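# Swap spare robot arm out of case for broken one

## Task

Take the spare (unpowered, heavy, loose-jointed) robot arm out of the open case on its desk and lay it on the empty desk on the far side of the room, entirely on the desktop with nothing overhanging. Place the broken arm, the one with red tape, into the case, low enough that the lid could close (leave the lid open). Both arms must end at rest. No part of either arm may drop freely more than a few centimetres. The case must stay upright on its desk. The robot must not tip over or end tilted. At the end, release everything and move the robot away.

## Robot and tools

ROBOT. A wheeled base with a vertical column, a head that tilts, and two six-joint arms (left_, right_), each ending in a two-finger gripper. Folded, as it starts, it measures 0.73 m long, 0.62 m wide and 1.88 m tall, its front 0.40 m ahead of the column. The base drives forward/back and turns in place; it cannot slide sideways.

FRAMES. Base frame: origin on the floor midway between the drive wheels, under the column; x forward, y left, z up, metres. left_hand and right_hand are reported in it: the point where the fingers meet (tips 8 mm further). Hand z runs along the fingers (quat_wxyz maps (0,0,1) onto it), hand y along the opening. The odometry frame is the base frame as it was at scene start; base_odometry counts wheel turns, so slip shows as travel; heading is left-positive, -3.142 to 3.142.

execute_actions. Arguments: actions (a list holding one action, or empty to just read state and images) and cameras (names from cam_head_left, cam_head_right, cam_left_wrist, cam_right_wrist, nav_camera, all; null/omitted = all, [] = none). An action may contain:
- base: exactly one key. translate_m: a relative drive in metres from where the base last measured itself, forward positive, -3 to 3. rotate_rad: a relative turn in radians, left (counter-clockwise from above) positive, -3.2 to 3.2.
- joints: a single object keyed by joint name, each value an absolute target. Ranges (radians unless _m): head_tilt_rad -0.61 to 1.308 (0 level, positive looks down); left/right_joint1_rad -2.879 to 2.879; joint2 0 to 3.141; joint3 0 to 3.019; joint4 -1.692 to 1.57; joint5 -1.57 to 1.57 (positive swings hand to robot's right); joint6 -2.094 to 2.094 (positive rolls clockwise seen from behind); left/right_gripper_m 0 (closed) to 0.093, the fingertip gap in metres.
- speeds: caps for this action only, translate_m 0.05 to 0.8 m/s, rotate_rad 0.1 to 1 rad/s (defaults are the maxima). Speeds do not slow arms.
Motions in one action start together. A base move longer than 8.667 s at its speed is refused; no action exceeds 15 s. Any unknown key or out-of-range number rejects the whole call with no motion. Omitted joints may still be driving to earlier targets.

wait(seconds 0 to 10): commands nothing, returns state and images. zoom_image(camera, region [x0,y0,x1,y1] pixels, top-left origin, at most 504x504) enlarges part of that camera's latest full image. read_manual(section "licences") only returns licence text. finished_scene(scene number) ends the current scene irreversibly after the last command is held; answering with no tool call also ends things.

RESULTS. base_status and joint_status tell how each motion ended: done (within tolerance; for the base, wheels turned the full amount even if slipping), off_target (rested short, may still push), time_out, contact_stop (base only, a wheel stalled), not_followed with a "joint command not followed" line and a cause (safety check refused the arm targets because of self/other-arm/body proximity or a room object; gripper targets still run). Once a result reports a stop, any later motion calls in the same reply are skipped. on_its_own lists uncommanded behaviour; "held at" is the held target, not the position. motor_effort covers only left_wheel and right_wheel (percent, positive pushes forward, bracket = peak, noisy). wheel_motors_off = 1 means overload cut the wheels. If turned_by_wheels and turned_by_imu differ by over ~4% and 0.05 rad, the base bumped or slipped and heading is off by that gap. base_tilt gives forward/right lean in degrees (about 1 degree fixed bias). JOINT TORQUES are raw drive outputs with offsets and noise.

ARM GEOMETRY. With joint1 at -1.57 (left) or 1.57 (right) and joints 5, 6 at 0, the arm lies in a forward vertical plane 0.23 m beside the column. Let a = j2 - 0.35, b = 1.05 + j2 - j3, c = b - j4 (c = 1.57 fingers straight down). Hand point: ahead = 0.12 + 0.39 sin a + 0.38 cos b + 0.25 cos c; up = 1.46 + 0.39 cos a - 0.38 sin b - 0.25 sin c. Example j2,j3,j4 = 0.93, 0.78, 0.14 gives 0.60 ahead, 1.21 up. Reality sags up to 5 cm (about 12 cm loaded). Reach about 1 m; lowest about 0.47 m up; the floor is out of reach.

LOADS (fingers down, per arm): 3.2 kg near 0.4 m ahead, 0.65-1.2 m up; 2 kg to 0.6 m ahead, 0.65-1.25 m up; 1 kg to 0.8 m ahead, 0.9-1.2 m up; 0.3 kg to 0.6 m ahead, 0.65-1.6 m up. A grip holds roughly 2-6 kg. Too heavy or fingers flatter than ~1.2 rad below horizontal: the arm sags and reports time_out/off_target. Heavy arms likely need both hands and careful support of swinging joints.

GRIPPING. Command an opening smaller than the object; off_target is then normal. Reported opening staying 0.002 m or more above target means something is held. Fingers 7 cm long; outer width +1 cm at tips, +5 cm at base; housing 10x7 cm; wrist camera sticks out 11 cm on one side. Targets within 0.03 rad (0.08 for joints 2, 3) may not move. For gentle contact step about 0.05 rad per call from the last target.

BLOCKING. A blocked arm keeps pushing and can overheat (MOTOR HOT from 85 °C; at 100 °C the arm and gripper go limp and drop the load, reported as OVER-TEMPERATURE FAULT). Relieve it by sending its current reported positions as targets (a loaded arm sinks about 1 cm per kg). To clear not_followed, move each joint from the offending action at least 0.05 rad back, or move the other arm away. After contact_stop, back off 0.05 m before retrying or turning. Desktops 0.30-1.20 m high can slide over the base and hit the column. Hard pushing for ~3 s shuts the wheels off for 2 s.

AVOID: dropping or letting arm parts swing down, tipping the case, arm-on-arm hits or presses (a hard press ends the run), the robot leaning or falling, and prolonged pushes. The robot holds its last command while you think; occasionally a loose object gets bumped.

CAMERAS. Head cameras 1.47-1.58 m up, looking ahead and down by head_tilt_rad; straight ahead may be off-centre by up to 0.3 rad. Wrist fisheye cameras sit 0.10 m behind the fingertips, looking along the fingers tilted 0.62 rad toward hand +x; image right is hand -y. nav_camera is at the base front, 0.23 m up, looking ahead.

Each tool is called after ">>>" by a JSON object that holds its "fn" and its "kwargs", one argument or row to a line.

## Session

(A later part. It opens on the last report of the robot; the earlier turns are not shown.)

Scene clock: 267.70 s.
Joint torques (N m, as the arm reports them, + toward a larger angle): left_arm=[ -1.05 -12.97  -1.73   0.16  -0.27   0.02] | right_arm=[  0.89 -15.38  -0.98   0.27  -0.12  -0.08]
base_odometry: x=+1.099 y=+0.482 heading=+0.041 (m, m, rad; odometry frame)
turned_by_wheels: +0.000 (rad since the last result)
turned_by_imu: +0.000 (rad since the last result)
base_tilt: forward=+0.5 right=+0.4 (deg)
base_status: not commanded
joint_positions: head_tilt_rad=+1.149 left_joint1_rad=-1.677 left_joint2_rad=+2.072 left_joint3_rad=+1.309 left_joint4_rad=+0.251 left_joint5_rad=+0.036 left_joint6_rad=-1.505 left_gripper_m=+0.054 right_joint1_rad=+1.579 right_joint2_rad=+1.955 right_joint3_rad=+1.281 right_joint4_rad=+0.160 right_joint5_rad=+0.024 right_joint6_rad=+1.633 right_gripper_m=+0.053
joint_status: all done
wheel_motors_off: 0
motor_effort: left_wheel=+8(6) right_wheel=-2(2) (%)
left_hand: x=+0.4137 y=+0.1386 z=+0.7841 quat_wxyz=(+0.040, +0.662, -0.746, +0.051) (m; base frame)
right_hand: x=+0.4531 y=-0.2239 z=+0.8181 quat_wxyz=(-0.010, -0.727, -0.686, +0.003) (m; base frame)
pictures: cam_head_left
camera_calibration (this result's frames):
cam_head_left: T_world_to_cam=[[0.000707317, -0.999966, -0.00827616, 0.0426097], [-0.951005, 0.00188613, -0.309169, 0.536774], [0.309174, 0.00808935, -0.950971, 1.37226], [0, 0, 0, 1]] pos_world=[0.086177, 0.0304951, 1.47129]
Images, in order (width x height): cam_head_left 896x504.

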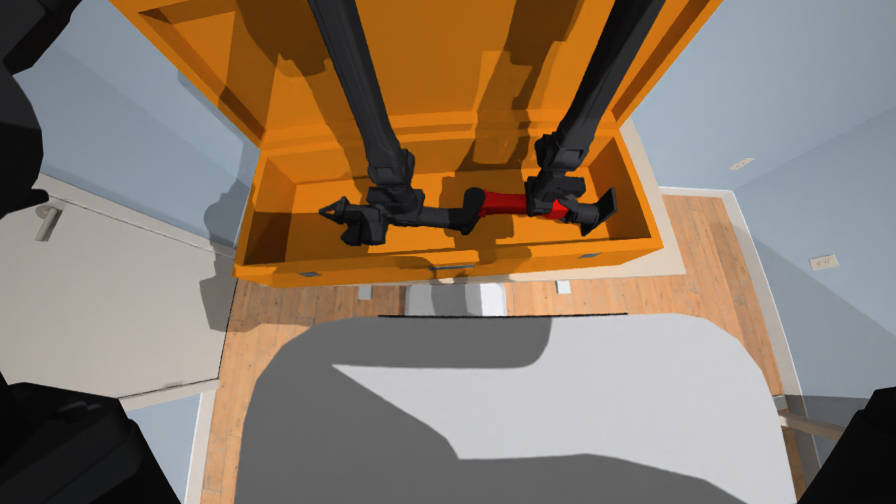

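>>> {"fn": "execute_actions", "kwargs": {
  "actions": [
    {"joints":{"left_gripper_m":0.093,"right_gripper_m":0.093}}
  ],
  "cameras": []
}}

>>> {"fn": "execute_actions", "kwargs": {
  "actions": [
    {"joints":{"left_joint2_rad":1.85,"left_joint3_rad":1.08,"right_joint2_rad":1.75,"right_joint3_rad":1.09}}
  ],
  "cameras": []
}}

>>> {"fn": "execute_actions", "kwargs": {
  "actions": [
    {"joints":{"left_joint2_rad":1.3,"left_joint3_rad":0.7,"left_joint4_rad":0.1,"right_joint2_rad":1.3,"right_joint3_rad":0.75,"right_joint4_rad":0.03}}
  ],
  "cameras": ["cam_head_left","cam_right_wrist"]
}}

>>> {"fn": "execute_actions", "kwargs": {
  "actions": [
    {"base":{"translate_m":-0.8}}
  ],
  "cameras": ["cam_head_left","nav_camera"]
}}

Scene clock: 274.07 s.
Joint torques (N m, as the arm reports them, + toward a larger angle): left_arm=[ -1.19 -13.58  -1.77   0.14  -0.09   0.02] | right_arm=[  0.85 -15.48  -1.36   0.41   0.04  -0.05]
base_odometry: x=+1.099 y=+0.482 heading=+0.041 (m, m, rad; odometry frame)
turned_by_wheels: +0.000 (rad since the last result)
turned_by_imu: -0.001 (rad since the last result)
base_tilt: forward=+0.5 right=+0.4 (deg)
base_status: not commanded
joint_positions: head_tilt_rad=+1.149 left_joint1_rad=-1.676 left_joint2_rad=+2.072 left_joint3_rad=+1.309 left_joint4_rad=+0.251 left_joint5_rad=+0.032 left_joint6_rad=-1.505 left_gripper_m=+0.093 right_joint1_rad=+1.579 right_joint2_rad=+1.955 right_joint3_rad=+1.283 right_joint4_rad=+0.160 right_joint5_rad=+0.021 right_joint6_rad=+1.633 right_gripper_m=+0.093
joint_status: all done
wheel_motors_off: 0
motor_effort: left_wheel=+6(6) right_wheel=-2(4) (%)
left_hand: x=+0.4138 y=+0.1399 z=+0.7840 quat_wxyz=(+0.038, +0.663, -0.746, +0.049) (m; base frame)
right_hand: x=+0.4546 y=-0.2233 z=+0.8180 quat_wxyz=(-0.009, -0.727, -0.686, +0.001) (m; base frame)
pictures: none
No camera images: the call's "cameras" was empty. Leave "cameras" out to get every camera's image.

Scene clock: 275.03 s.
Joint torques (N m, as the arm reports them, + toward a larger angle): left_arm=[ -0.74 -11.75  -2.32   0.26  -0.09   0.02] | right_arm=[  1.55 -13.79  -1.56   0.32  -0.01  -0.08]
base_odometry: x=+1.099 y=+0.482 heading=+0.041 (m, m, rad; odometry frame)
turned_by_wheels: +0.000 (rad since the last result)
turned_by_imu: +0.000 (rad since the last result)
base_tilt: forward=+0.5 right=+0.4 (deg)
base_status: not commanded
joint_positions: head_tilt_rad=+1.149 left_joint1_rad=-1.676 left_joint2_rad=+1.837 left_joint3_rad=+1.089 left_joint4_rad=+0.251 left_joint5_rad=+0.032 left_joint6_rad=-1.505 left_gripper_m=+0.093 right_joint1_rad=+1.579 right_joint2_rad=+1.739 right_joint3_rad=+1.095 right_joint4_rad=+0.160 right_joint5_rad=+0.021 right_joint6_rad=+1.633 right_gripper_m=+0.093
joint_status: all done
wheel_motors_off: 0
motor_effort: left_wheel=+6(8) right_wheel=-1(3) (%)
left_hand: x=+0.4268 y=+0.1473 z=+0.8725 quat_wxyz=(+0.033, +0.663, -0.746, +0.054) (m; base frame)
right_hand: x=+0.4664 y=-0.2238 z=+0.8995 quat_wxyz=(-0.019, -0.727, -0.686, -0.010) (m; base frame)
pictures: none
No camera images: the call's "cameras" was empty. Leave "cameras" out to get every camera's image.

Scene clock: 276.23 s.
Joint torques (N m, as the arm reports them, + toward a larger angle): left_arm=[-0.03 -9.92 -0.83  0.09 -0.09  0.02] | right_arm=[  0.66 -11.89  -0.13   0.4   -0.02  -0.05]
base_odometry: x=+1.099 y=+0.482 heading=+0.041 (m, m, rad; odometry frame)
turned_by_wheels: +0.000 (rad since the last result)
turned_by_imu: +0.000 (rad since the last result)
base_tilt: forward=+0.5 right=+0.4 (deg)
base_status: not commanded
joint_positions: head_tilt_rad=+1.149 left_joint1_rad=-1.676 left_joint2_rad=+1.289 left_joint3_rad=+0.704 left_joint4_rad=+0.108 left_joint5_rad=+0.032 left_joint6_rad=-1.505 left_gripper_m=+0.093 right_joint1_rad=+1.579 right_joint2_rad=+1.283 right_joint3_rad=+0.753 right_joint4_rad=+0.029 right_joint5_rad=+0.021 right_joint6_rad=+1.633 right_gripper_m=+0.093
joint_status: all done
wheel_motors_off: 0
motor_effort: left_wheel=+7(8) right_wheel=-4(1) (%)
left_hand: x=+0.4215 y=+0.1646 z=+1.0585 quat_wxyz=(+0.026, +0.663, -0.746, +0.061) (m; base frame)
right_hand: x=+0.4368 y=-0.2250 z=+1.0563 quat_wxyz=(-0.013, -0.727, -0.686, -0.003) (m; base frame)
pictures: cam_head_left, cam_right_wrist
camera_calibration (this result's frames):
cam_head_left: T_world_to_cam=[[0.000707318, -0.999966, -0.00827616, 0.0426097], [-0.951005, 0.00188613, -0.309169, 0.536775], [0.309174, 0.00808935, -0.950971, 1.37226], [0, 0, 0, 1]] pos_world=[0.086177, 0.0304951, 1.47129]
cam_right_wrist: T_world_to_cam=[[-0.998412, 0.0550746, -0.0118375, 0.454999], [0.0376615, 0.808864, 0.586789, -0.454859], [0.0418921, 0.585411, -0.809653, 1.09289], [0, 0, 0, 1]] pos_world=[0.425624, -0.296931, 1.15716]
Images, in order (width x height): cam_head_left 896x504, cam_right_wrist 504x504.

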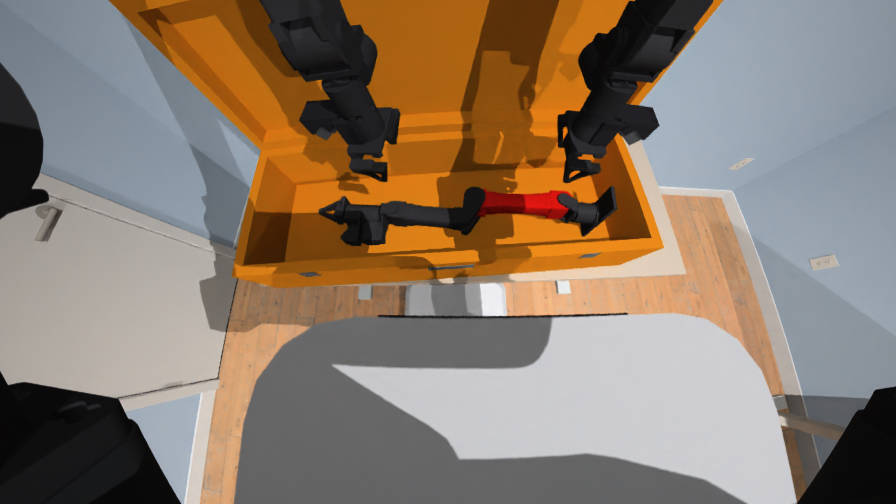

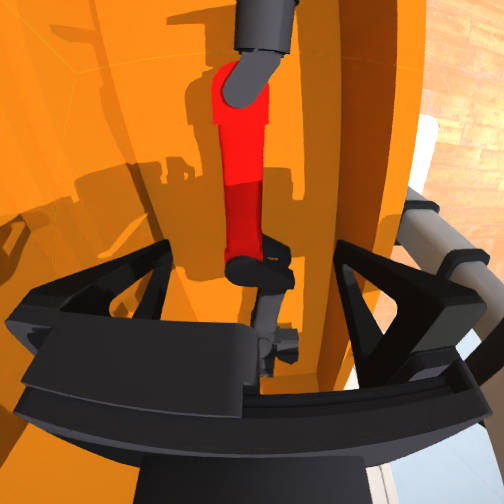

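Scene clock: 279.03 s.
Joint torques (N m, as the arm reports them, + toward a larger angle): left_arm=[ -0.3  -10.75  -0.46  -0.02  -0.08   0.02] | right_arm=[  0.64 -12.34   0.35   0.31   0.03  -0.06]
base_odometry: x=+0.300 y=+0.449 heading=+0.041 (m, m, rad; odometry frame)
turned_by_wheels: +0.000 (rad since the last result)
turned_by_imu: +0.001 (rad since the last result)
base_tilt: forward=+0.5 right=+0.3 (deg)
base_status: done
joint_positions: head_tilt_rad=+1.150 left_joint1_rad=-1.676 left_joint2_rad=+1.291 left_joint3_rad=+0.698 left_joint4_rad=+0.108 left_joint5_rad=+0.032 left_joint6_rad=-1.505 left_gripper_m=+0.093 right_joint1_rad=+1.579 right_joint2_rad=+1.287 right_joint3_rad=+0.748 right_joint4_rad=+0.029 right_joint5_rad=+0.021 right_joint6_rad=+1.633 right_gripper_m=+0.093
joint_status: not commanded
wheel_motors_off: 0
motor_effort: left_wheel=+0(43) right_wheel=+0(71) (%)
left_hand: x=+0.4173 y=+0.1650 z=+1.0581 quat_wxyz=(+0.028, +0.663, -0.746, +0.058) (m; base frame)
right_hand: x=+0.4319 y=-0.2249 z=+1.0551 quat_wxyz=(-0.010, -0.727, -0.686, +0.000) (m; base frame)
pictures: cam_head_left, nav_camera
camera_calibration (this result's frames):
cam_head_left: T_world_to_cam=[[0.00070474, -0.999966, -0.00827638, 0.0426101], [-0.951101, 0.00188613, -0.308873, 0.536323], [0.308878, 0.00808935, -0.951067, 1.37243], [0, 0, 0, 1]] pos_world=[0.0861556, 0.0304951, 1.47128]
Images, in order (width x height): cam_head_left 896x504, nav_camera 896x504.

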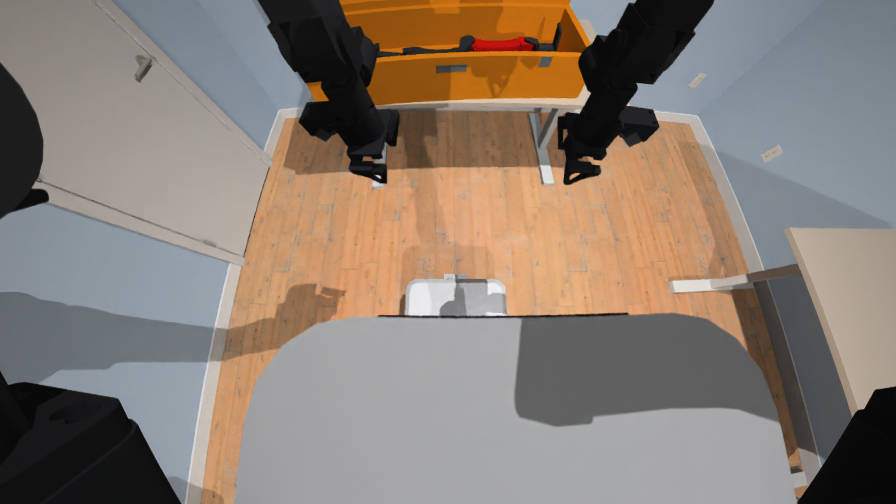

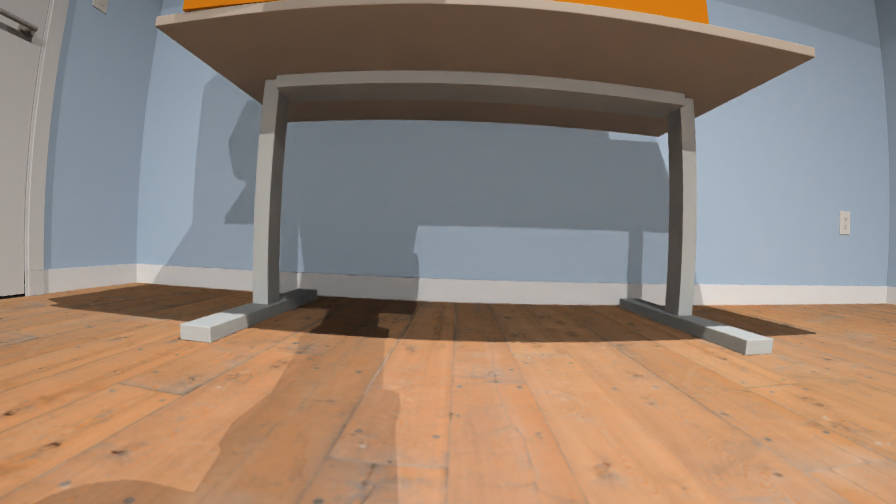

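>>> {"fn": "finished_scene", "kwargs": {
  "scene": 1
}}

The scene is finished: the task was done.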